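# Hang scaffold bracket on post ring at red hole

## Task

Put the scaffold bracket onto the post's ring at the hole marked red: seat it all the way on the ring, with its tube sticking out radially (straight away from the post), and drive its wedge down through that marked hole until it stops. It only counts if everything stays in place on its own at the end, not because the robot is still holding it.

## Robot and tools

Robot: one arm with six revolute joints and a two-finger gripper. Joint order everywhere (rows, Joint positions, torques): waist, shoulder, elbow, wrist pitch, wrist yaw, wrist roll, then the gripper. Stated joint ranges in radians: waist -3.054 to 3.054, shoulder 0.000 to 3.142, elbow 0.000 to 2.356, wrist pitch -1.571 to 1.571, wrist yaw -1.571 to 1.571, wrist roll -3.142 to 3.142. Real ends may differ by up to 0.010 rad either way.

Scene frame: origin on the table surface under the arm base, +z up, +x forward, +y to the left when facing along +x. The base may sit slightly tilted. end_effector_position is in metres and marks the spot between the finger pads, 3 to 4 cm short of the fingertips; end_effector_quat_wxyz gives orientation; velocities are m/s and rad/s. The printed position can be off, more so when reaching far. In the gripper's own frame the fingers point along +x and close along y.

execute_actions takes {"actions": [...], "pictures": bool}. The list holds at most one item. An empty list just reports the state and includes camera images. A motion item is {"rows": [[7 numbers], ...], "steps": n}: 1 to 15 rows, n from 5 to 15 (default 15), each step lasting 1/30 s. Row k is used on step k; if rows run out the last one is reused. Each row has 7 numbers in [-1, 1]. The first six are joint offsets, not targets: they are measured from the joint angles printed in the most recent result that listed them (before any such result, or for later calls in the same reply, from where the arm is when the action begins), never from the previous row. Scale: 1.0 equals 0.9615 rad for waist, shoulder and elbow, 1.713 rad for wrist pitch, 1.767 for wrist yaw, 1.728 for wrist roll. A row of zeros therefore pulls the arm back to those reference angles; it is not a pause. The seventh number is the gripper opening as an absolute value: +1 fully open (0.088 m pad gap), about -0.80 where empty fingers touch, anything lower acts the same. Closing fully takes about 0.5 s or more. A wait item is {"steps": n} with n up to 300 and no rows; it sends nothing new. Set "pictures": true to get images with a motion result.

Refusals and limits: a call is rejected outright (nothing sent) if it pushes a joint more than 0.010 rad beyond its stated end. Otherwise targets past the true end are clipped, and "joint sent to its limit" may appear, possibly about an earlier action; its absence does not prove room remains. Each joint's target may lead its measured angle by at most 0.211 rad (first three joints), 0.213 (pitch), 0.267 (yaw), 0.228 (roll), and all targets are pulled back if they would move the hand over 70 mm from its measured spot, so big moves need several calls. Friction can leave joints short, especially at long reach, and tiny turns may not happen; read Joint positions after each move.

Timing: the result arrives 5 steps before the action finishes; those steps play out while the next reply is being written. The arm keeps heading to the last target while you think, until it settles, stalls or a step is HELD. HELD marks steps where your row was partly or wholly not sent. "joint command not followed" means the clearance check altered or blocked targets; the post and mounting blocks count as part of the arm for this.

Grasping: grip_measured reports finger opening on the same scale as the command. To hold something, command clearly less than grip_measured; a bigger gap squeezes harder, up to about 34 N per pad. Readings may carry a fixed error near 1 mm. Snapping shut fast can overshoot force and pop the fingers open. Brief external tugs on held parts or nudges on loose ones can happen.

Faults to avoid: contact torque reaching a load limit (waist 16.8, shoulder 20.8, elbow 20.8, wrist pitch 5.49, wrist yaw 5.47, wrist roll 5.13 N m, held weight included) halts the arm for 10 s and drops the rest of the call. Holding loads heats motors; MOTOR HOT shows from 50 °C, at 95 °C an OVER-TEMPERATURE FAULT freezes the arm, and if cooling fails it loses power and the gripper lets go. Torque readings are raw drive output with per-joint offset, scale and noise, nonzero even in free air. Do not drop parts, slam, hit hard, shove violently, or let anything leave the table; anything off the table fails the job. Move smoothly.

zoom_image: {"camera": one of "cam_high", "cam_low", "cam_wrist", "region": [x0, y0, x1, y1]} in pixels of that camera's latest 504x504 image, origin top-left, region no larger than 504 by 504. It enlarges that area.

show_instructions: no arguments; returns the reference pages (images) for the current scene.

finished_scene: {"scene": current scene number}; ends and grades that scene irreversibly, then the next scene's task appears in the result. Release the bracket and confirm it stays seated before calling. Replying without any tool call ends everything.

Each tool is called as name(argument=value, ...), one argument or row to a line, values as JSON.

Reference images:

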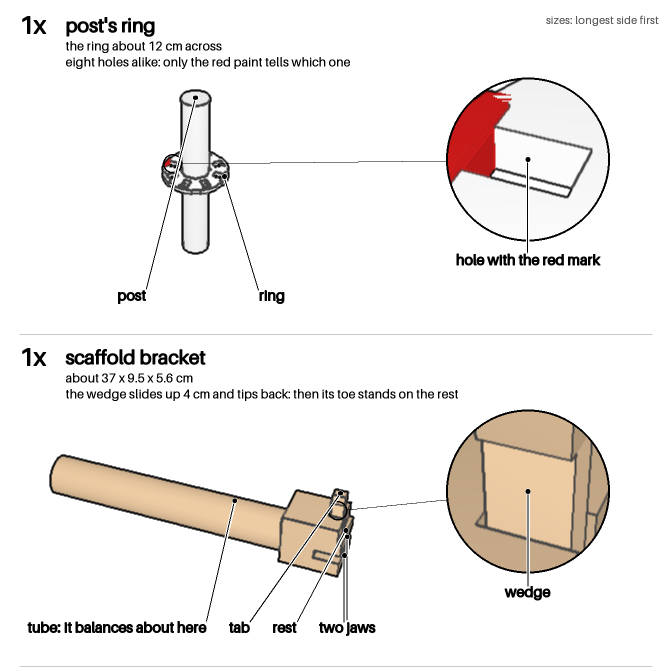

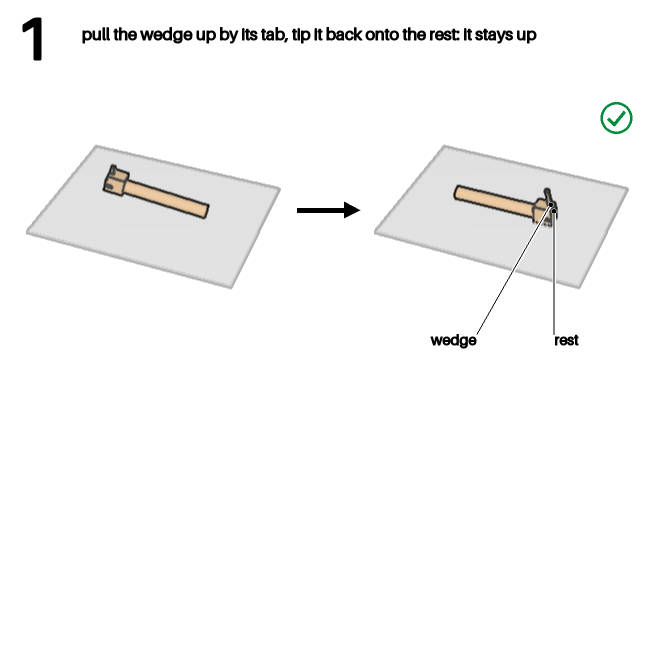

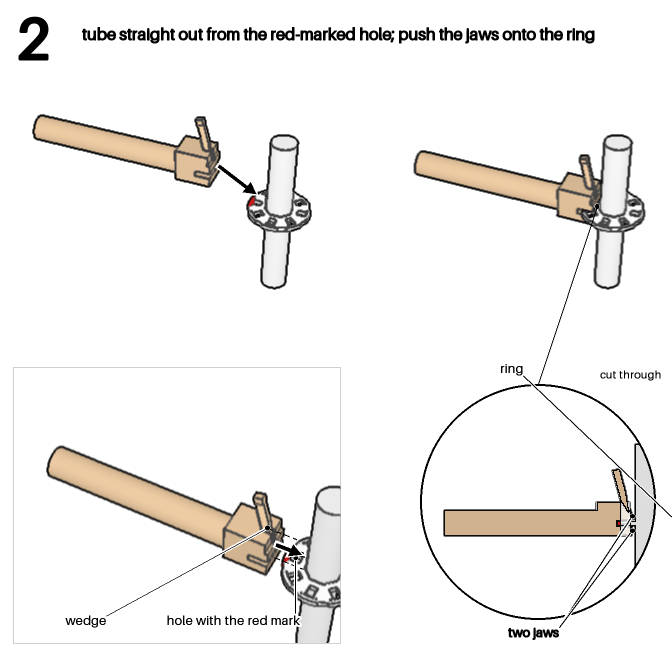

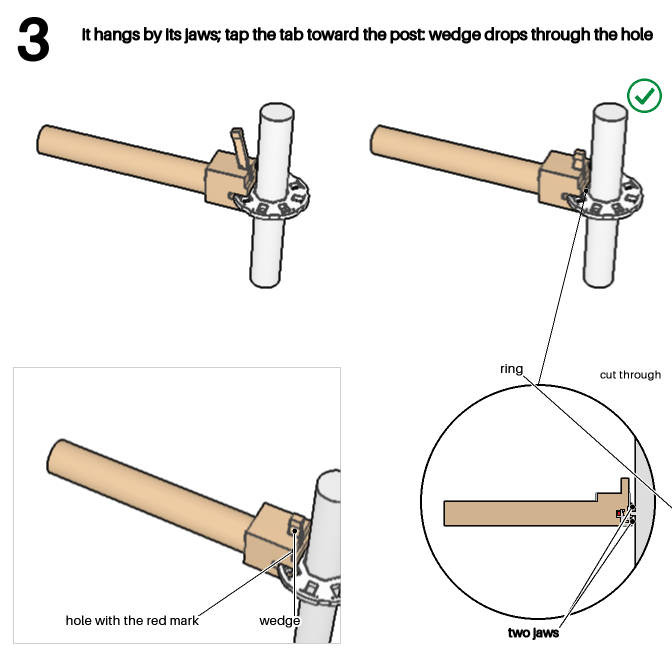

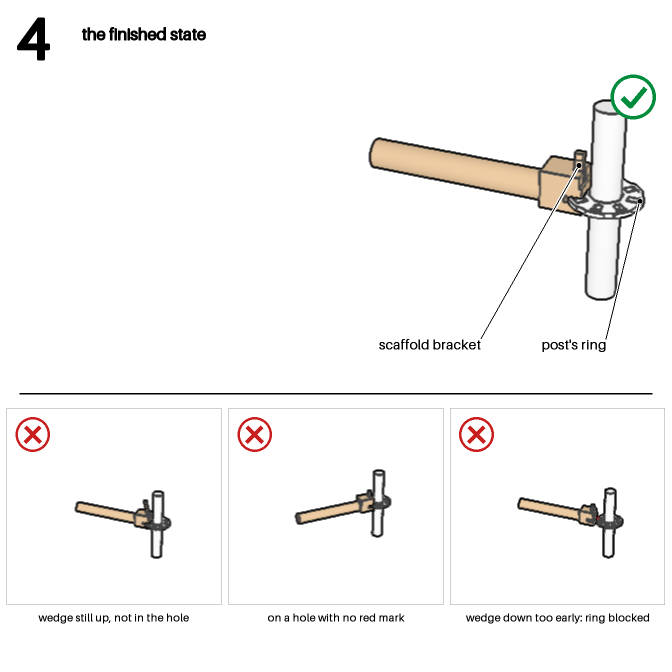

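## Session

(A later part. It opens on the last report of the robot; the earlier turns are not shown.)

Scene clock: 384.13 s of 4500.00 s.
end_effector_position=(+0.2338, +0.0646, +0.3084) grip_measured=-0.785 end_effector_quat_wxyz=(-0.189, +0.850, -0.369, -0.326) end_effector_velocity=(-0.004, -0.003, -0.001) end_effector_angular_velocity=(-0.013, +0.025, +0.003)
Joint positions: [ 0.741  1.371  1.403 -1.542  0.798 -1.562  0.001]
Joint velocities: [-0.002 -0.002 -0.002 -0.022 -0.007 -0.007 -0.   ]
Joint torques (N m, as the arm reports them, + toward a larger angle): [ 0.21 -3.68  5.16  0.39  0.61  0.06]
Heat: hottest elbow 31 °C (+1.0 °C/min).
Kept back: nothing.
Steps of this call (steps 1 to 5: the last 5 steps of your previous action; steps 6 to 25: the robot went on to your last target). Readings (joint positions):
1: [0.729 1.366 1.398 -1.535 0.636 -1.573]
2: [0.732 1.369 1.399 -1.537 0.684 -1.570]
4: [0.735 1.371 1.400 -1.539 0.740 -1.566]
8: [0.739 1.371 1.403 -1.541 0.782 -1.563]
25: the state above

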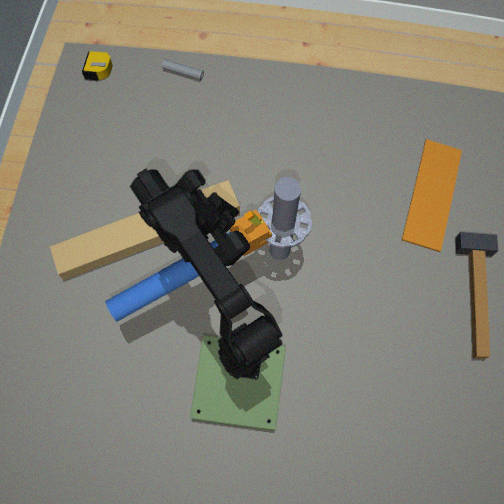

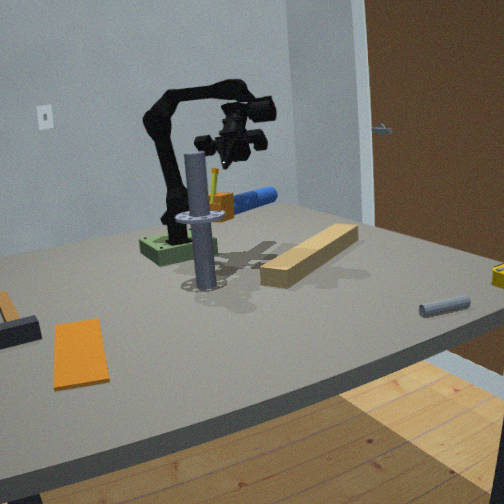

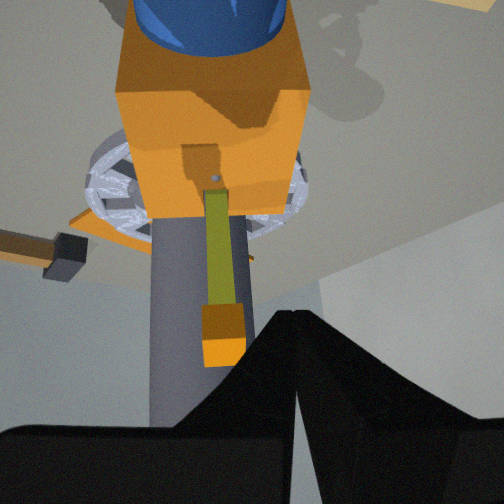

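execute_actions(
  actions=[
    {"rows":[[0,-0.01,-0.03,0.012,0,0,-1],[0,-0.02,-0.06,0.025,0,0,-1],[0,-0.03,-0.09,0.037,0,0,-1],[0,-0.03,-0.108,0.044,0,0,-1]],"steps":15},
  ],
)

execute_actions(
  actions=[
    {"steps":15},
  ],
  pictures=true,
)

Scene clock: 384.87 s of 4500.00 s.
end_effector_position=(+0.2329, +0.0638, +0.2896) grip_measured=-0.785 end_effector_quat_wxyz=(-0.187, +0.849, -0.370, -0.327) end_effector_velocity=(-0.005, -0.004, -0.006) end_effector_angular_velocity=(+0.007, +0.003, +0.003)
Joint positions: [ 0.741  1.352  1.312 -1.474  0.798 -1.562  0.001]
Joint velocities: [-0.002 -0.032 -0.046  0.022 -0.007 -0.007 -0.   ]
Joint torques (N m, as the arm reports them, + toward a larger angle): [-0.05 -5.46  4.02  0.83  0.47 -0.02]
Heat: hottest elbow 31 °C (+1.0 °C/min).
Steps of this call (steps 1 to 12: the robot went on to your last target; steps 13 to 22: the first 10 steps of this action). Readings (joint positions):
13: [0.741 1.371 1.402 -1.541 0.798 -1.562]
14: [0.741 1.368 1.395 -1.531 0.798 -1.562]
16: [0.741 1.358 1.363 -1.503 0.798 -1.562]
20: [0.741 1.353 1.318 -1.478 0.798 -1.562]
22: the state above

Scene clock: 385.37 s of 4500.00 s.
end_effector_position=(+0.2329, +0.0637, +0.2895) grip_measured=-0.785 end_effector_quat_wxyz=(-0.189, +0.850, -0.369, -0.326) end_effector_velocity=(-0.002, -0.001, -0.001) end_effector_angular_velocity=(-0.003, +0.014, +0.003)
Joint positions: [ 0.741  1.348  1.309 -1.469  0.798 -1.562  0.001]
Joint velocities: [-0.002 -0.002 -0.002 -0.007 -0.007 -0.007 -0.   ]
Joint torques (N m, as the arm reports them, + toward a larger angle): [-0.09 -5.24  3.77  0.79  0.45 -0.01]
Heat: hottest elbow 31 °C (+1.0 °C/min).
Kept back: nothing.
Steps of this call (steps 1 to 5: the last 5 steps of your previous action; steps 6 to 15: the robot went on to your last target). Readings (joint positions):
1: [0.741 1.351 1.311 -1.472 0.798 -1.562]
2: [0.741 1.350 1.311 -1.471 0.798 -1.562]
4: [0.741 1.349 1.310 -1.470 0.798 -1.562]
8: [0.741 1.348 1.309 -1.469 0.798 -1.562]
15: the state above
The arm was judged still, so your last target was given up. Only a new action makes it travel on or press farther. Fingers that are still opening or closing keep moving.

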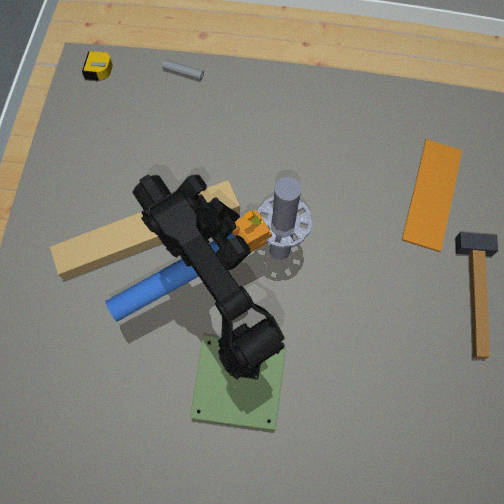

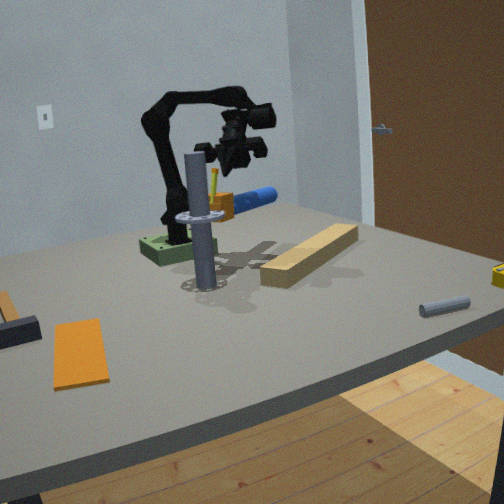

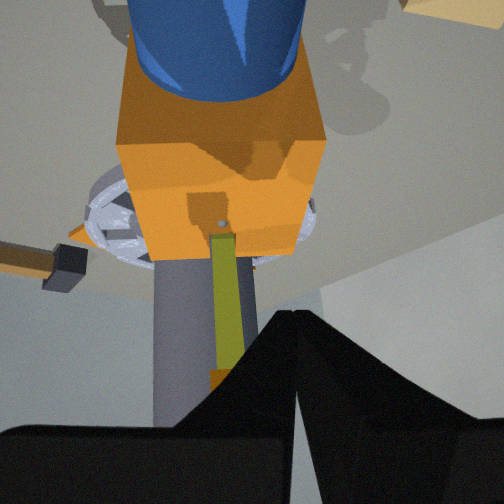

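execute_actions(
  actions=[
    {"rows":[[0,-0.01,-0.012,-0.017,0,0,-1],[0,-0.02,-0.02,-0.034,0,0,-1],[0,-0.03,-0.028,-0.05,0,0,-1]],"steps":12},
  ],
)

execute_actions(
  actions=[
    {"steps":15},
  ],
  pictures=true,
)

Scene clock: 386.37 s of 4500.00 s.
end_effector_position=(+0.2203, +0.0525, +0.2890) grip_measured=-0.785 end_effector_quat_wxyz=(-0.162, +0.845, -0.380, -0.338) end_effector_velocity=(-0.022, -0.021, +0.006) end_effector_angular_velocity=(-0.051, +0.069, -0.003)
Joint positions: [ 0.741  1.327  1.293 -1.539  0.798 -1.562  0.001]
Joint velocities: [-0.007 -0.051 -0.007 -0.125 -0.007 -0.007 -0.001]
Joint torques (N m, as the arm reports them, + toward a larger angle): [-0.11 -4.61  3.66  0.31  0.46  0.  ]
Heat: hottest elbow 31 °C (+1.0 °C/min).
Steps of this call (steps 1 to 23: nothing new was sent; steps 24 to 30: the first 7 steps of this action). Readings (joint positions):
24: [0.741 1.348 1.308 -1.469 0.798 -1.562]
25: [0.741 1.347 1.307 -1.479 0.798 -1.562]
27: [0.741 1.339 1.299 -1.518 0.798 -1.562]
30: the state above

Scene clock: 386.87 s of 4500.00 s.
end_effector_position=(+0.2183, +0.0508, +0.2889) grip_measured=-0.785 end_effector_quat_wxyz=(-0.157, +0.844, -0.383, -0.341) end_effector_velocity=(+0.002, +0.003, -0.003) end_effector_angular_velocity=(+0.010, -0.000, +0.008)
Joint positions: [ 0.741  1.325  1.291 -1.551  0.798 -1.562  0.001]
Joint velocities: [ 0.002  0.002 -0.007  0.022 -0.007 -0.007 -0.   ]
Joint torques (N m, as the arm reports them, + toward a larger angle): [-0.07 -4.91  3.71  0.24  0.47 -0.01]
Heat: hottest elbow 31 °C (+1.0 °C/min).
Kept back: nothing.
Steps of this call (steps 1 to 5: the last 5 steps of your previous action; steps 6 to 15: the robot went on to your last target). Readings (joint positions):
1: [0.741 1.326 1.293 -1.543 0.798 -1.562]
2: [0.741 1.326 1.293 -1.545 0.798 -1.562]
4: [0.741 1.325 1.292 -1.548 0.798 -1.562]
8: [0.741 1.325 1.291 -1.551 0.798 -1.562]
15: the state above

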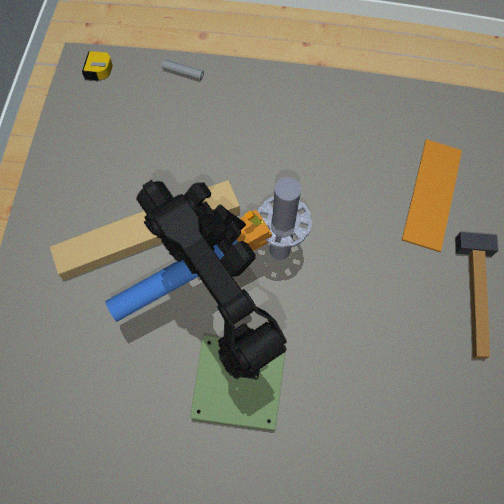

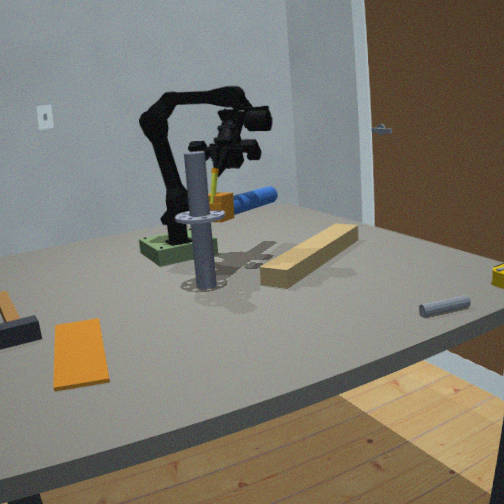

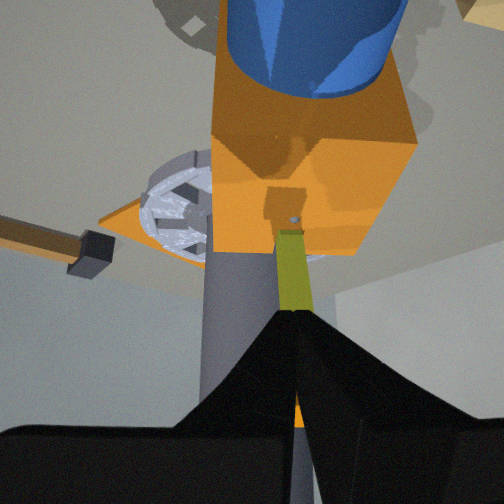

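execute_actions(
  actions=[
    {"rows":[[-0.015,0.004,0,0,0,0,-1],[-0.03,0.008,0.004,0,0,0,-1],[-0.045,0.012,0.008,0,0,0,-1],[-0.06,0.016,0.012,0,0,0,-1],[-0.075,0.02,0.016,0,0,0,-1]],"steps":15},
  ],
)

execute_actions(
  actions=[
    {"steps":12},
  ],
  pictures=true,
)

Scene clock: 387.43 s of 4500.00 s.
end_effector_position=(+0.2230, +0.0378, +0.2883) grip_measured=-0.785 end_effector_quat_wxyz=(-0.166, +0.831, -0.410, -0.337) end_effector_velocity=(+0.001, -0.010, -0.001) end_effector_angular_velocity=(-0.013, +0.030, -0.041)
Joint positions: [ 0.677  1.336  1.297 -1.551  0.798 -1.562  0.001]
Joint velocities: [-0.046  0.017  0.012 -0.022 -0.007 -0.007 -0.   ]
Joint torques (N m, as the arm reports them, + toward a larger angle): [-0.29 -3.43  5.17  0.47  0.45  0.  ]
Heat: hottest elbow 31 °C (+1.0 °C/min).
Steps of this call (steps 1 to 7: the robot went on to your last target; steps 8 to 17: the first 10 steps of this action). Readings (joint positions):
8: [0.740 1.325 1.291 -1.551 0.798 -1.562]
9: [0.736 1.325 1.291 -1.551 0.798 -1.562]
11: [0.718 1.326 1.291 -1.551 0.798 -1.562]
15: [0.681 1.334 1.296 -1.551 0.798 -1.562]
17: the state above

Scene clock: 387.83 s of 4500.00 s.
end_effector_position=(+0.2234, +0.0371, +0.2886) grip_measured=-0.785 end_effector_quat_wxyz=(-0.167, +0.830, -0.412, -0.336) end_effector_velocity=(-0.002, -0.002, -0.000) end_effector_angular_velocity=(+0.001, +0.011, +0.003)
Joint positions: [ 0.673  1.337  1.299 -1.551  0.798 -1.562  0.001]
Joint velocities: [-0.002 -0.007 -0.002 -0.007 -0.007 -0.007 -0.   ]
Joint torques (N m, as the arm reports them, + toward a larger angle): [-0.39 -3.39  5.19  0.46  0.45 -0.01]
Heat: hottest elbow 31 °C (+1.0 °C/min).
Kept back: nothing.
Steps of this call (steps 1 to 5: the last 5 steps of your previous action; steps 6 to 12: the robot went on to your last target). Readings (joint positions):
1: [0.675 1.337 1.298 -1.551 0.798 -1.562]
2: [0.675 1.337 1.298 -1.551 0.798 -1.562]
4: [0.674 1.337 1.299 -1.551 0.798 -1.562]
8: [0.673 1.337 1.299 -1.551 0.798 -1.562]
12: the state above

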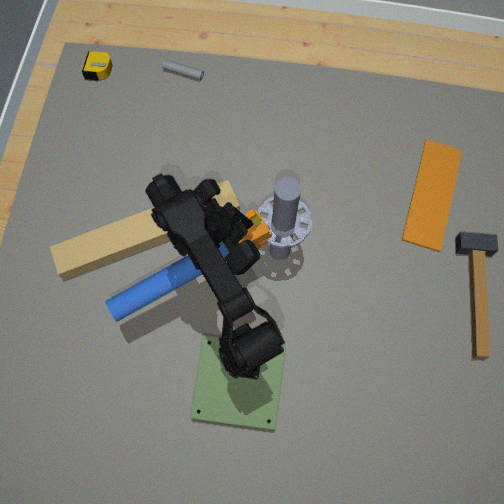

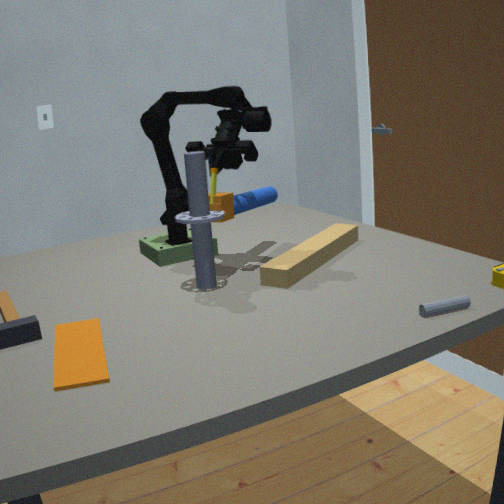

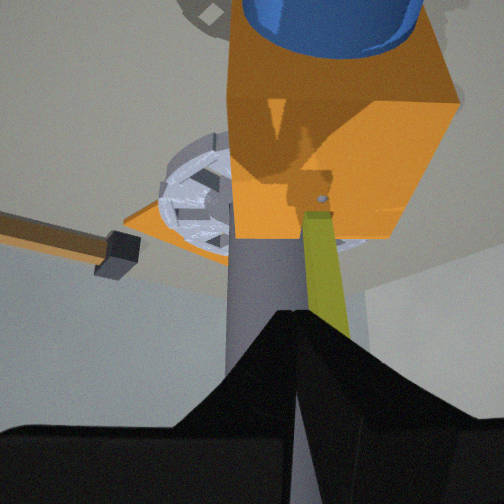

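zoom_image(
  camera="cam_low",
  region=[160, 110, 290, 230],
)

Region (160, 110, 290, 230) of cam_low's 504x504 image, scaled by 3.877, with more detail than that image has; it fills the top 465 rows of this view, and the rest is white.

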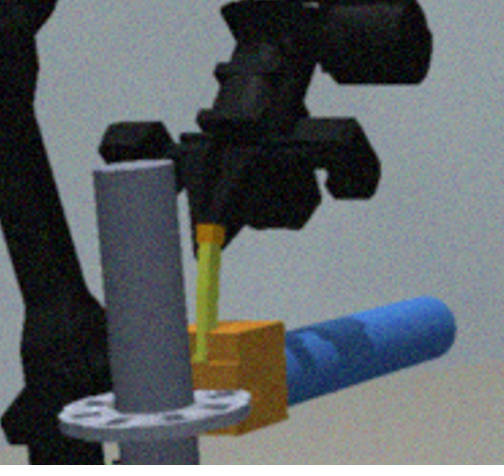

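execute_actions(
  actions=[
    {"rows":[[-0.005,0.008,0.005,0.01,0,0,-1],[-0.01,0.016,0.01,0.02,0,0,-1],[-0.02,0.022,0.015,0.03,0,0,-1],[-0.035,0.026,0.02,0.035,0,0,-1],[-0.05,0.03,0.024,0.04,0,0,-1],[-0.065,0.034,0.028,0.045,0,0,-1]],"steps":15},
  ],
)

execute_actions(
  actions=[
    {"steps":12},
  ],
  pictures=true,
)

zoom_image(
  camera="cam_low",
  region=[160, 110, 290, 230],
)

Scene clock: 388.53 s of 4500.00 s.
end_effector_position=(+0.2383, +0.0356, +0.2883) grip_measured=-0.785 end_effector_quat_wxyz=(-0.201, +0.824, -0.422, -0.322) end_effector_velocity=(+0.000, -0.002, -0.006) end_effector_angular_velocity=(+0.041, +0.031, -0.024)
Joint positions: [ 0.623  1.36   1.316 -1.487  0.793 -1.562  0.001]
Joint velocities: [-0.032  0.007  0.002  0.007 -0.051 -0.007 -0.   ]
Joint torques (N m, as the arm reports them, + toward a larger angle): [-0.93 -3.5   5.38  1.    0.72 -0.01]
Heat: hottest elbow 31 °C (+1.0 °C/min).
Steps of this call (steps 1 to 11: the robot went on to your last target; steps 12 to 21: the first 10 steps of this action). Readings (joint positions):
12: [0.673 1.337 1.299 -1.551 0.798 -1.562]
13: [0.672 1.338 1.299 -1.546 0.798 -1.562]
15: [0.663 1.343 1.302 -1.524 0.797 -1.562]
19: [0.627 1.359 1.314 -1.489 0.796 -1.562]
21: the state above

Scene clock: 388.93 s of 4500.00 s.
end_effector_position=(+0.2390, +0.0354, +0.2883) grip_measured=-0.785 end_effector_quat_wxyz=(-0.204, +0.823, -0.422, -0.321) end_effector_velocity=(-0.004, -0.004, -0.000) end_effector_angular_velocity=(-0.007, +0.022, -0.002)
Joint positions: [ 0.619  1.36   1.317 -1.482  0.79  -1.562  0.001]
Joint velocities: [-0.007 -0.007 -0.002 -0.022 -0.007 -0.007 -0.   ]
Joint torques (N m, as the arm reports them, + toward a larger angle): [-0.97 -3.43  5.37  1.14  0.77 -0.03]
Heat: hottest elbow 31 °C (+1.0 °C/min).
Kept back: nothing.
Steps of this call (steps 1 to 5: the last 5 steps of your previous action; steps 6 to 12: the robot went on to your last target). Readings (joint positions):
1: [0.622 1.360 1.317 -1.486 0.792 -1.562]
2: [0.622 1.360 1.317 -1.486 0.792 -1.562]
4: [0.621 1.360 1.317 -1.484 0.791 -1.562]
8: [0.620 1.360 1.317 -1.483 0.790 -1.562]
12: the state above

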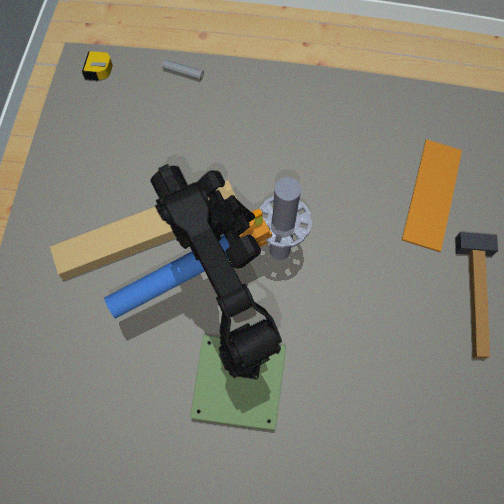

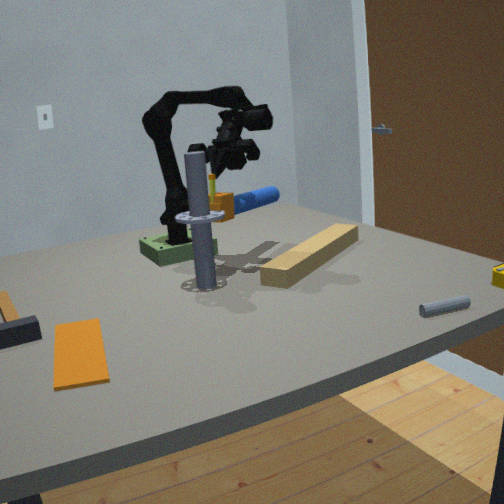

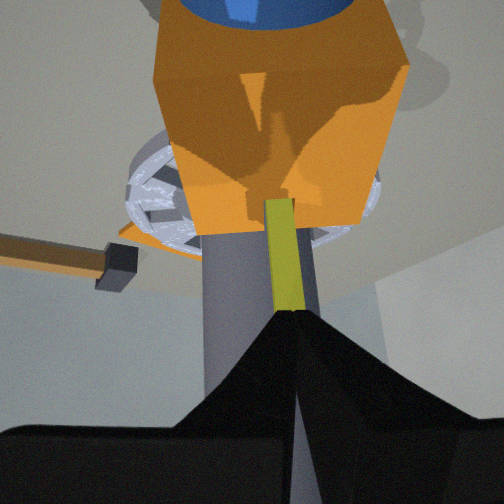

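Region (160, 110, 290, 230) of cam_low's 504x504 image, scaled by 3.877, with more detail than that image has; it fills the top 465 rows of this view, and the rest is white.

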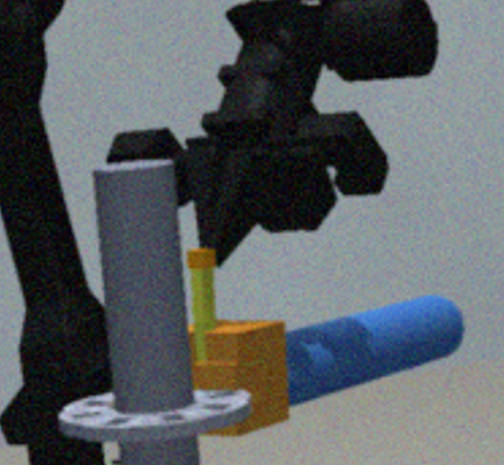

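execute_actions(
  actions=[
    {"rows":[[0.03,0,0.03,-0.01,0,0,-1],[0.06,0,0.07,-0.02,-0.05,0,-0.5],[0.07,0,0.08,-0.03,-0.15,0,0],[0.07,0,0.08,-0.03,-0.25,-0.02,0.5],[0.03,-0.01,0.06,-0.02,-0.35,-0.04,0.8],[-0.02,-0.02,0.02,-0.015,-0.447,-0.068,0.8]],"steps":15},
  ],
)

execute_actions(
  actions=[
    {"steps":25},
  ],
  pictures=true,
)

Scene clock: 390.33 s of 4500.00 s.
end_effector_position=(+0.1983, +0.0949, +0.2581) grip_measured=+0.054 end_effector_quat_wxyz=(-0.287, +0.714, -0.321, -0.551) end_effector_velocity=(-0.172, +0.227, -0.096) end_effector_angular_velocity=(+1.682, +1.311, +0.215)
Joint positions: [ 0.611  1.349  1.352 -1.511  0.221 -1.659  0.042]
Joint velocities: [-0.139 -0.002 -0.095 -0.007 -2.147 -0.198  0.175]
Joint torques (N m, as the arm reports them, + toward a larger angle): [ 0.1  -5.22  4.03  0.75 -0.18 -0.1 ]
Heat: hottest elbow 31 °C (+1.0 °C/min).
Steps of this call (steps 1 to 15: the robot went on to your last target; steps 16 to 32: nothing new was sent; steps 33 to 42: the first 10 steps of this action). Readings (joint positions):
33: [0.621 1.361 1.320 -1.482 0.791 -1.562]
34: [0.628 1.361 1.329 -1.488 0.779 -1.562]
36: [0.653 1.363 1.359 -1.506 0.648 -1.568]
40: [0.627 1.350 1.360 -1.511 0.363 -1.642]
42: the state above

Scene clock: 391.17 s of 4500.00 s.
end_effector_position=(+0.1806, +0.1198, +0.2531) grip_measured=+0.800 end_effector_quat_wxyz=(-0.321, +0.655, -0.280, -0.624) end_effector_velocity=(-0.003, +0.001, -0.000) end_effector_angular_velocity=(+0.013, +0.018, +0.021)
Joint positions: [ 0.603  1.347  1.346 -1.511  0.005 -1.677  0.078]
Joint velocities: [-0.002 -0.002 -0.002 -0.007 -0.022 -0.022 -0.   ]
Joint torques (N m, as the arm reports them, + toward a larger angle): [-0.38 -5.14  3.76  0.81 -0.3  -0.08]
Heat: hottest elbow 31 °C (+1.0 °C/min).
Kept back: nothing.
Steps of this call (steps 1 to 5: the last 5 steps of your previous action; steps 6 to 25: the robot went on to your last target). Readings (joint positions):
1: [0.609 1.349 1.349 -1.511 0.159 -1.664]
2: [0.608 1.349 1.347 -1.511 0.113 -1.668]
4: [0.607 1.348 1.346 -1.511 0.060 -1.673]
8: [0.604 1.347 1.346 -1.511 0.019 -1.676]
25: the state above

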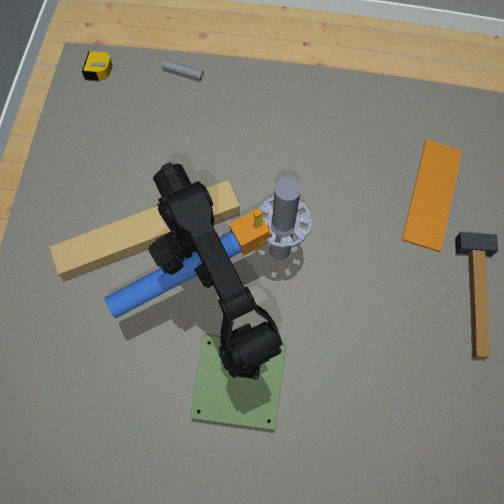

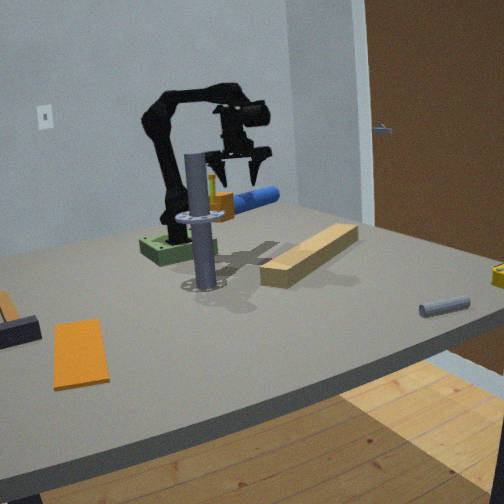

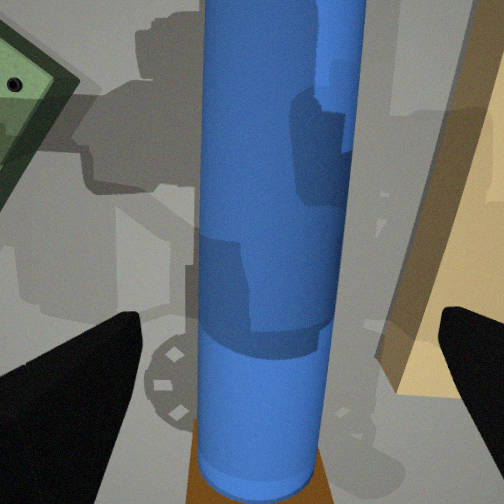

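zoom_image(
  camera="cam_high",
  region=[200, 170, 320, 270],
)

Region (200, 170, 320, 270) of cam_high's 504x504 image, scaled by 4.200, with more detail than that image has.

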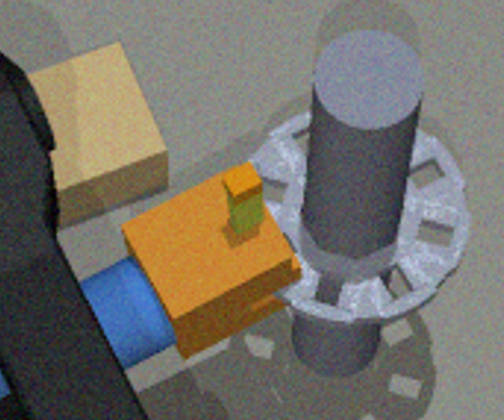

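execute_actions(
  actions=[
    {"rows":[[0,-0.004,-0.06,0.025,0,0,0.8],[0,-0.008,-0.12,0.05,0,0,0.8],[0,-0.012,-0.168,0.07,0,0,0.8]],"steps":15},
  ],
)

execute_actions(
  actions=[
    {"steps":12},
  ],
  pictures=true,
)

Scene clock: 392.37 s of 4500.00 s.
end_effector_position=(+0.1789, +0.1185, +0.2176) grip_measured=+0.800 end_effector_quat_wxyz=(-0.312, +0.650, -0.289, -0.630) end_effector_velocity=(+0.014, +0.006, -0.002) end_effector_angular_velocity=(+0.032, -0.063, +0.015)
Joint positions: [ 0.603  1.339  1.198 -1.4    0.004 -1.677  0.078]
Joint velocities: [-0.007 -0.002 -0.012  0.081  0.007 -0.022  0.   ]
Joint torques (N m, as the arm reports them, + toward a larger angle): [-0.08 -4.76  3.69  0.71 -0.14 -0.01]
Heat: hottest elbow 31 °C (+1.0 °C/min).
Steps of this call (steps 1 to 15: the robot went on to your last target; steps 16 to 26: nothing new was sent; steps 27 to 36: the first 10 steps of this action). Readings (joint positions):
27: [0.603 1.347 1.339 -1.502 0.004 -1.677]
28: [0.603 1.342 1.321 -1.481 0.004 -1.677]
30: [0.603 1.336 1.265 -1.439 0.004 -1.677]
34: [0.603 1.339 1.201 -1.408 0.004 -1.677]
36: the state above

Scene clock: 392.77 s of 4500.00 s.
end_effector_position=(+0.1794, +0.1188, +0.2167) grip_measured=+0.800 end_effector_quat_wxyz=(-0.313, +0.650, -0.288, -0.629) end_effector_velocity=(-0.002, -0.001, -0.000) end_effector_angular_velocity=(+0.002, +0.010, +0.005)
Joint positions: [ 0.603  1.339  1.194 -1.394  0.004 -1.677  0.078]
Joint velocities: [-0.002 -0.002 -0.002 -0.007 -0.007 -0.007  0.   ]
Joint torques (N m, as the arm reports them, + toward a larger angle): [-0.04 -4.81  3.84  0.75 -0.13 -0.01]
Heat: hottest elbow 31 °C (+1.0 °C/min).
Kept back: nothing.
Steps of this call (steps 1 to 5: the last 5 steps of your previous action; steps 6 to 12: the robot went on to your last target). Readings (joint positions):
1: [0.603 1.339 1.198 -1.398 0.004 -1.677]
2: [0.603 1.339 1.197 -1.397 0.004 -1.677]
4: [0.603 1.339 1.196 -1.395 0.004 -1.677]
8: [0.603 1.339 1.194 -1.394 0.004 -1.677]
12: the state above

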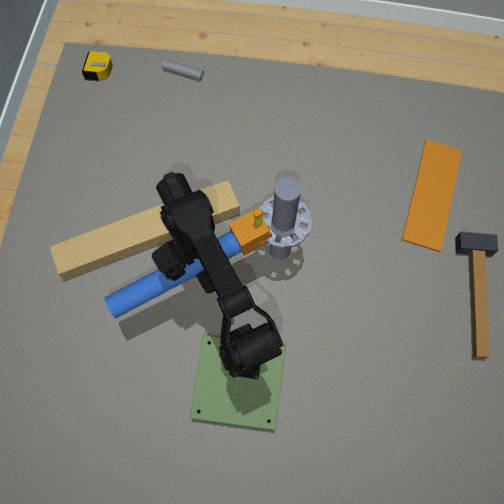

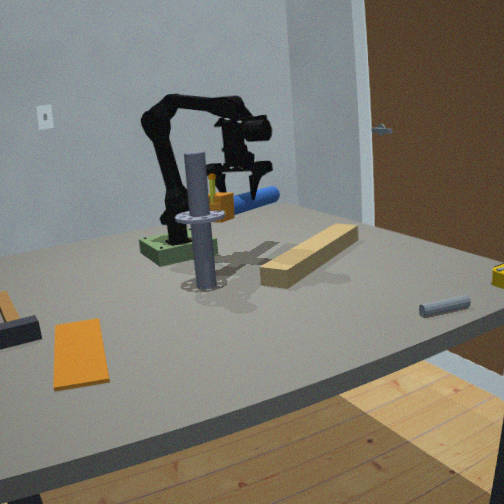

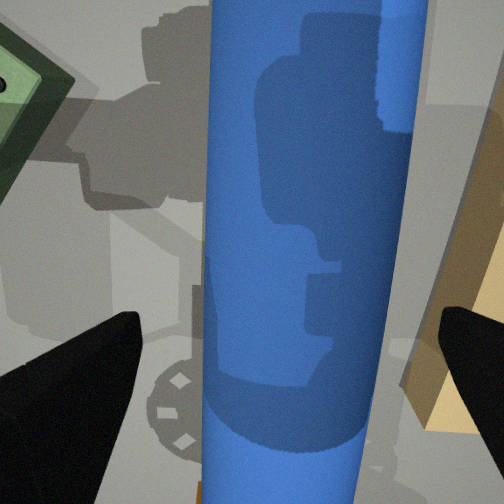

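execute_actions(
  actions=[
    {"rows":[[0,0,-0.015,0.005,0,0.03,0.8],[0,0,-0.02,0.007,0,0.05,0.6],[0,0,-0.02,0.007,0,0.05,0.4],[0,0,-0.02,0.007,0,0.05,0.3],[0,0,-0.02,0.007,0,0.05,0.2],[0,0,-0.02,0.007,0,0.05,0.0],[0,0,-0.02,0.007,0,0.05,-0.4],[0,0,-0.02,0.007,0,0.05,-1]],"steps":15},
  ],
)

execute_actions(
  actions=[
    {"rows":[[-0.012,0,0,0,0,-0.006,-1],[-0.024,0,0,0,0,-0.013,-1],[-0.036,0,0,0,0,-0.02,-1],[-0.048,0,0,0,0,-0.027,-1],[-0.06,0,0,0,0,-0.033,-1]],"steps":15},
  ],
)

execute_actions(
  actions=[
    {"steps":10},
  ],
)

Scene clock: 393.40 s of 4500.00 s.
end_effector_position=(+0.1800, +0.1194, +0.2144) grip_measured=+0.169 end_effector_quat_wxyz=(-0.338, +0.638, -0.311, -0.618) end_effector_velocity=(-0.002, -0.001, -0.000) end_effector_angular_velocity=(+0.001, +0.010, +0.020)
Joint positions: [ 0.603  1.339  1.185 -1.382  0.004 -1.601  0.047]
Joint velocities: [-0.002 -0.002 -0.002 -0.007 -0.007 -0.022  0.   ]
Joint torques (N m, as the arm reports them, + toward a larger angle): [-0.07 -4.51  3.81  0.53 -0.11  0.24]
Heat: hottest elbow 31 °C (+1.0 °C/min).
Steps of this call (steps 1 to 9: the robot went on to your last target; steps 10 to 19: the first 10 steps of this action). Readings (joint positions):
10: [0.603 1.339 1.193 -1.393 0.004 -1.668]
11: [0.603 1.339 1.191 -1.390 0.004 -1.648]
13: [0.603 1.339 1.188 -1.387 0.004 -1.621]
17: [0.603 1.339 1.185 -1.382 0.003 -1.602]
19: the state above

Scene clock: 393.90 s of 4500.00 s.
end_effector_position=(+0.1805, +0.1181, +0.2145) grip_measured=+0.169 end_effector_quat_wxyz=(-0.342, +0.628, -0.303, -0.630) end_effector_velocity=(+0.001, -0.000, -0.002) end_effector_angular_velocity=(+0.029, +0.020, +0.011)
Joint positions: [ 0.571  1.339  1.185 -1.384 -0.034 -1.639  0.047]
Joint velocities: [-0.027  0.002 -0.007  0.007 -0.037 -0.037 -0.   ]
Joint torques (N m, as the arm reports them, + toward a larger angle): [-2.37 -4.44  4.63  0.68  1.46 -0.47]
Heat: hottest elbow 31 °C (+1.0 °C/min).
Steps of this call (steps 1 to 5: the last 5 steps of your previous action; steps 6 to 15: the first 10 steps of this action, its rows measured from where the robot was after step 5). Readings (joint positions):
5: [0.603 1.339 1.185 -1.382 0.004 -1.601]
6: [0.603 1.339 1.185 -1.382 0.003 -1.601]
7: [0.602 1.339 1.185 -1.382 0.002 -1.603]
9: [0.592 1.339 1.185 -1.382 -0.009 -1.614]
13: [0.574 1.339 1.185 -1.383 -0.031 -1.636]
15: the state above

Scene clock: 394.23 s of 4500.00 s.
end_effector_position=(+0.1805, +0.1180, +0.2145) grip_measured=+0.168 end_effector_quat_wxyz=(-0.342, +0.627, -0.302, -0.631) end_effector_velocity=(-0.004, -0.004, -0.000) end_effector_angular_velocity=(-0.006, +0.021, +0.010)
Joint positions: [ 0.568  1.339  1.185 -1.384 -0.037 -1.643  0.047]
Joint velocities: [-0.012 -0.002 -0.002 -0.022 -0.007 -0.022 -0.   ]
Joint torques (N m, as the arm reports them, + toward a larger angle): [-2.34 -4.51  4.64  0.71  1.6  -0.48]
Heat: hottest elbow 31 °C (+1.0 °C/min).
Kept back: nothing.
Steps of this call (steps 1 to 5: the last 5 steps of your previous action; steps 6 to 10: the robot went on to your last target). Readings (joint positions):
1: [0.570 1.339 1.185 -1.384 -0.034 -1.640]
2: [0.570 1.339 1.185 -1.384 -0.035 -1.641]
4: [0.569 1.339 1.185 -1.384 -0.036 -1.642]
8: [0.569 1.339 1.185 -1.384 -0.037 -1.643]
10: the state above

execute_actions(
  actions=[
    {"rows":[[0.012,-0.006,-0.004,0,0.015,0.007,-1],[0.018,-0.012,-0.008,0,0.022,0.01,-1],[0.018,-0.018,-0.012,0,0.022,0.01,-1],[0.018,-0.024,-0.016,0,0.022,0.01,-1],[0.018,-0.03,-0.02,0,0.022,0.01,-1]],"steps":15},
  ],
)

execute_actions(
  actions=[
    {"steps":12},
  ],
  pictures=true,
)

zoom_image(
  camera="cam_high",
  region=[200, 170, 320, 270],
)

zoom_image(
  camera="cam_low",
  region=[160, 110, 290, 230],
)

Scene clock: 396.03 s of 4500.00 s.
end_effector_position=(+0.1786, +0.1177, +0.2151) grip_measured=+0.166 end_effector_quat_wxyz=(-0.338, +0.637, -0.300, -0.624) end_effector_velocity=(-0.004, -0.003, +0.000) end_effector_angular_velocity=(-0.008, -0.002, +0.009)
Joint positions: [ 0.588  1.324  1.177 -1.381 -0.013 -1.633  0.047]
Joint velocities: [ 0.002 -0.017 -0.012 -0.007  0.007 -0.007  0.   ]
Joint torques (N m, as the arm reports them, + toward a larger angle): [-0.38 -5.98  3.78  0.31  0.48  0.19]
Heat: hottest elbow 31 °C (+1.0 °C/min).
Steps of this call (steps 1 to 15: the robot went on to your last target; steps 16 to 44: nothing new was sent; steps 45 to 54: the first 10 steps of this action). Readings (joint positions):
45: [0.569 1.339 1.185 -1.384 -0.036 -1.645]
46: [0.573 1.338 1.185 -1.384 -0.032 -1.641]
48: [0.580 1.335 1.184 -1.384 -0.023 -1.635]
52: [0.587 1.326 1.178 -1.381 -0.015 -1.633]
54: the state above

Scene clock: 396.43 s of 4500.00 s.
end_effector_position=(+0.1783, +0.1175, +0.2152) grip_measured=+0.165 end_effector_quat_wxyz=(-0.337, +0.638, -0.300, -0.623) end_effector_velocity=(-0.002, -0.001, -0.000) end_effector_angular_velocity=(+0.002, +0.010, +0.005)
Joint positions: [ 0.59   1.322  1.175 -1.38  -0.011 -1.633  0.047]
Joint velocities: [-0.002 -0.002 -0.002 -0.007 -0.007 -0.007  0.   ]
Joint torques (N m, as the arm reports them, + toward a larger angle): [-0.51 -5.85  3.84  0.29  0.39  0.23]
Heat: hottest elbow 31 °C (+1.0 °C/min).
Kept back: nothing.
Steps of this call (steps 1 to 5: the last 5 steps of your previous action; steps 6 to 12: the robot went on to your last target). Readings (joint positions):
1: [0.588 1.324 1.176 -1.381 -0.013 -1.633]
2: [0.589 1.324 1.176 -1.381 -0.013 -1.633]
4: [0.589 1.323 1.176 -1.381 -0.012 -1.633]
8: [0.590 1.322 1.175 -1.380 -0.012 -1.633]
12: the state above

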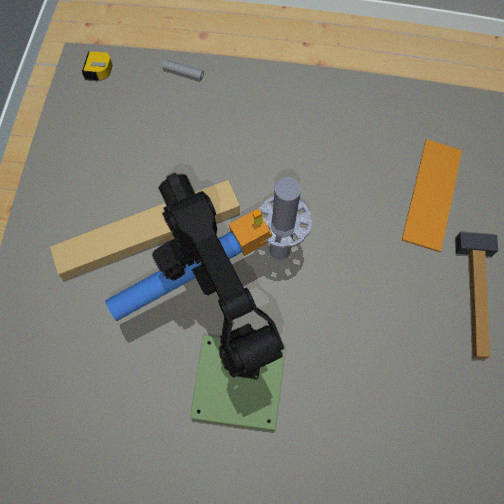

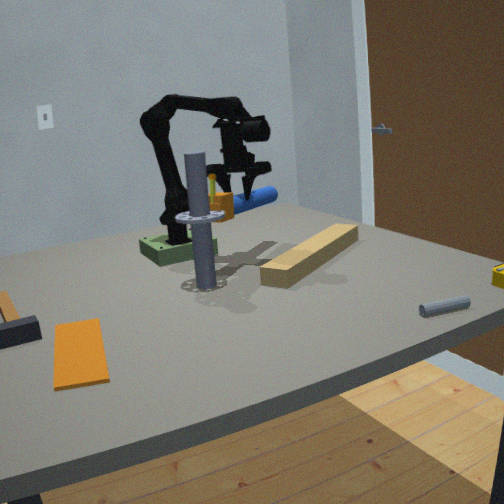

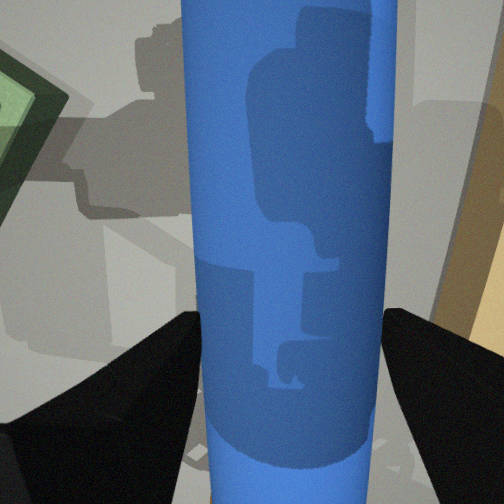

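Region (200, 170, 320, 270) of cam_high's 504x504 image, scaled by 4.200, with more detail than that image has.

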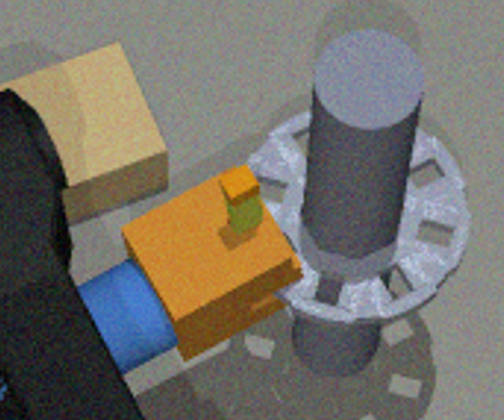

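Region (160, 110, 290, 230) of cam_low's 504x504 image, scaled by 3.877, with more detail than that image has; it fills the top 465 rows of this view, and the rest is white.

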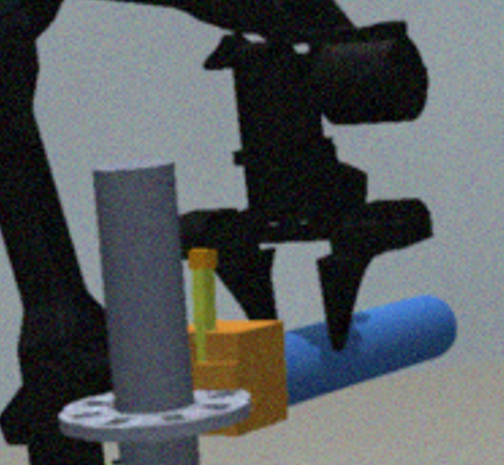

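execute_actions(
  actions=[
    {"rows":[[0,-0.008,-0.006,0,0,-0.006,-1],[0,-0.016,-0.012,0,0,-0.012,-1],[0,-0.024,-0.018,0,0,-0.018,-1],[0,-0.032,-0.024,0,0,-0.024,-1],[0,-0.04,-0.03,0,0,-0.03,-1]],"steps":15},
  ],
)

execute_actions(
  actions=[
    {"steps":12},
  ],
  pictures=true,
)

zoom_image(
  camera="cam_low",
  region=[160, 110, 290, 230],
)

Scene clock: 397.27 s of 4500.00 s.
end_effector_position=(+0.1735, +0.1143, +0.2151) grip_measured=+0.163 end_effector_quat_wxyz=(-0.326, +0.646, -0.286, -0.628) end_effector_velocity=(-0.008, -0.002, +0.001) end_effector_angular_velocity=(+0.011, +0.022, +0.006)
Joint positions: [ 0.59   1.295  1.156 -1.382 -0.01  -1.673  0.047]
Joint velocities: [-0.002 -0.017 -0.007 -0.022 -0.022 -0.007 -0.   ]
Joint torques (N m, as the arm reports them, + toward a larger angle): [-0.06 -5.3   4.    0.67 -0.17 -0.29]
Heat: hottest elbow 30 °C (+0.0 °C/min).
Steps of this call (steps 1 to 15: the robot went on to your last target; steps 16 to 25: the first 10 steps of this action). Readings (joint positions):
16: [0.590 1.321 1.175 -1.380 -0.010 -1.633]
17: [0.590 1.321 1.174 -1.380 -0.010 -1.635]
19: [0.590 1.315 1.170 -1.381 -0.010 -1.643]
23: [0.590 1.297 1.157 -1.382 -0.010 -1.671]
25: the state above

Scene clock: 397.67 s of 4500.00 s.
end_effector_position=(+0.1732, +0.1141, +0.2152) grip_measured=+0.163 end_effector_quat_wxyz=(-0.325, +0.647, -0.284, -0.628) end_effector_velocity=(+0.001, +0.000, +0.001) end_effector_angular_velocity=(+0.012, -0.007, +0.015)
Joint positions: [ 0.59   1.293  1.154 -1.382 -0.01  -1.677  0.047]
Joint velocities: [-0.007 -0.007 -0.002  0.007 -0.007 -0.022 -0.   ]
Joint torques (N m, as the arm reports them, + toward a larger angle): [-0.07 -5.28  4.    0.68 -0.17 -0.29]
Heat: hottest elbow 30 °C (+0.0 °C/min).
Kept back: nothing.
Steps of this call (steps 1 to 5: the last 5 steps of your previous action; steps 6 to 12: the robot went on to your last target). Readings (joint positions):
1: [0.590 1.295 1.155 -1.382 -0.010 -1.673]
2: [0.590 1.295 1.155 -1.382 -0.010 -1.674]
4: [0.590 1.294 1.155 -1.382 -0.010 -1.675]
8: [0.590 1.293 1.154 -1.382 -0.010 -1.676]
12: the state above

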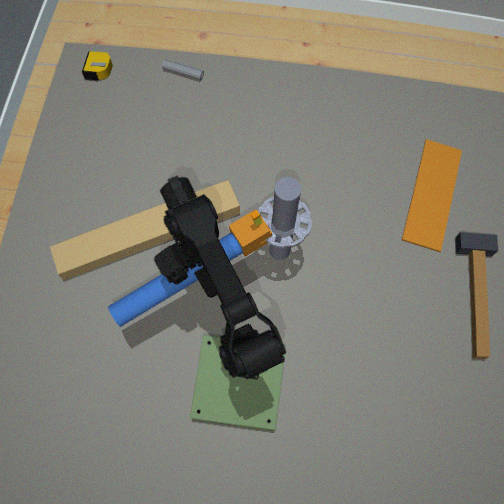

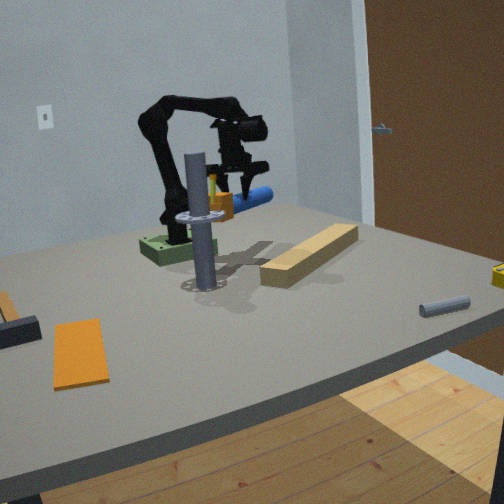

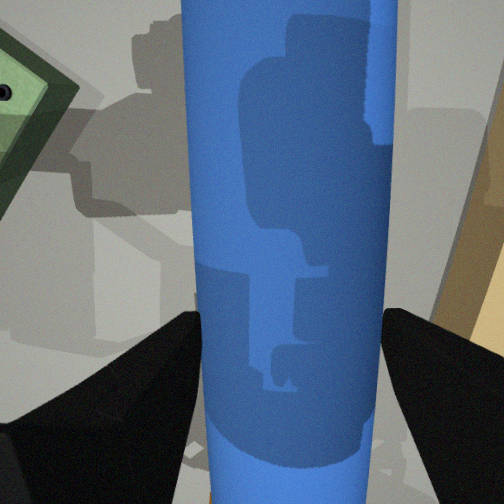

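Region (160, 110, 290, 230) of cam_low's 504x504 image, scaled by 3.877, with more detail than that image has; it fills the top 465 rows of this view, and the rest is white.

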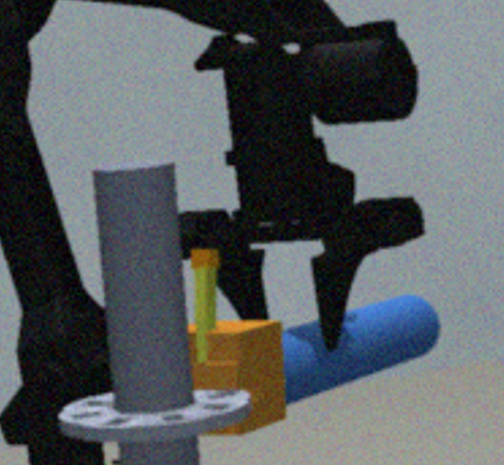

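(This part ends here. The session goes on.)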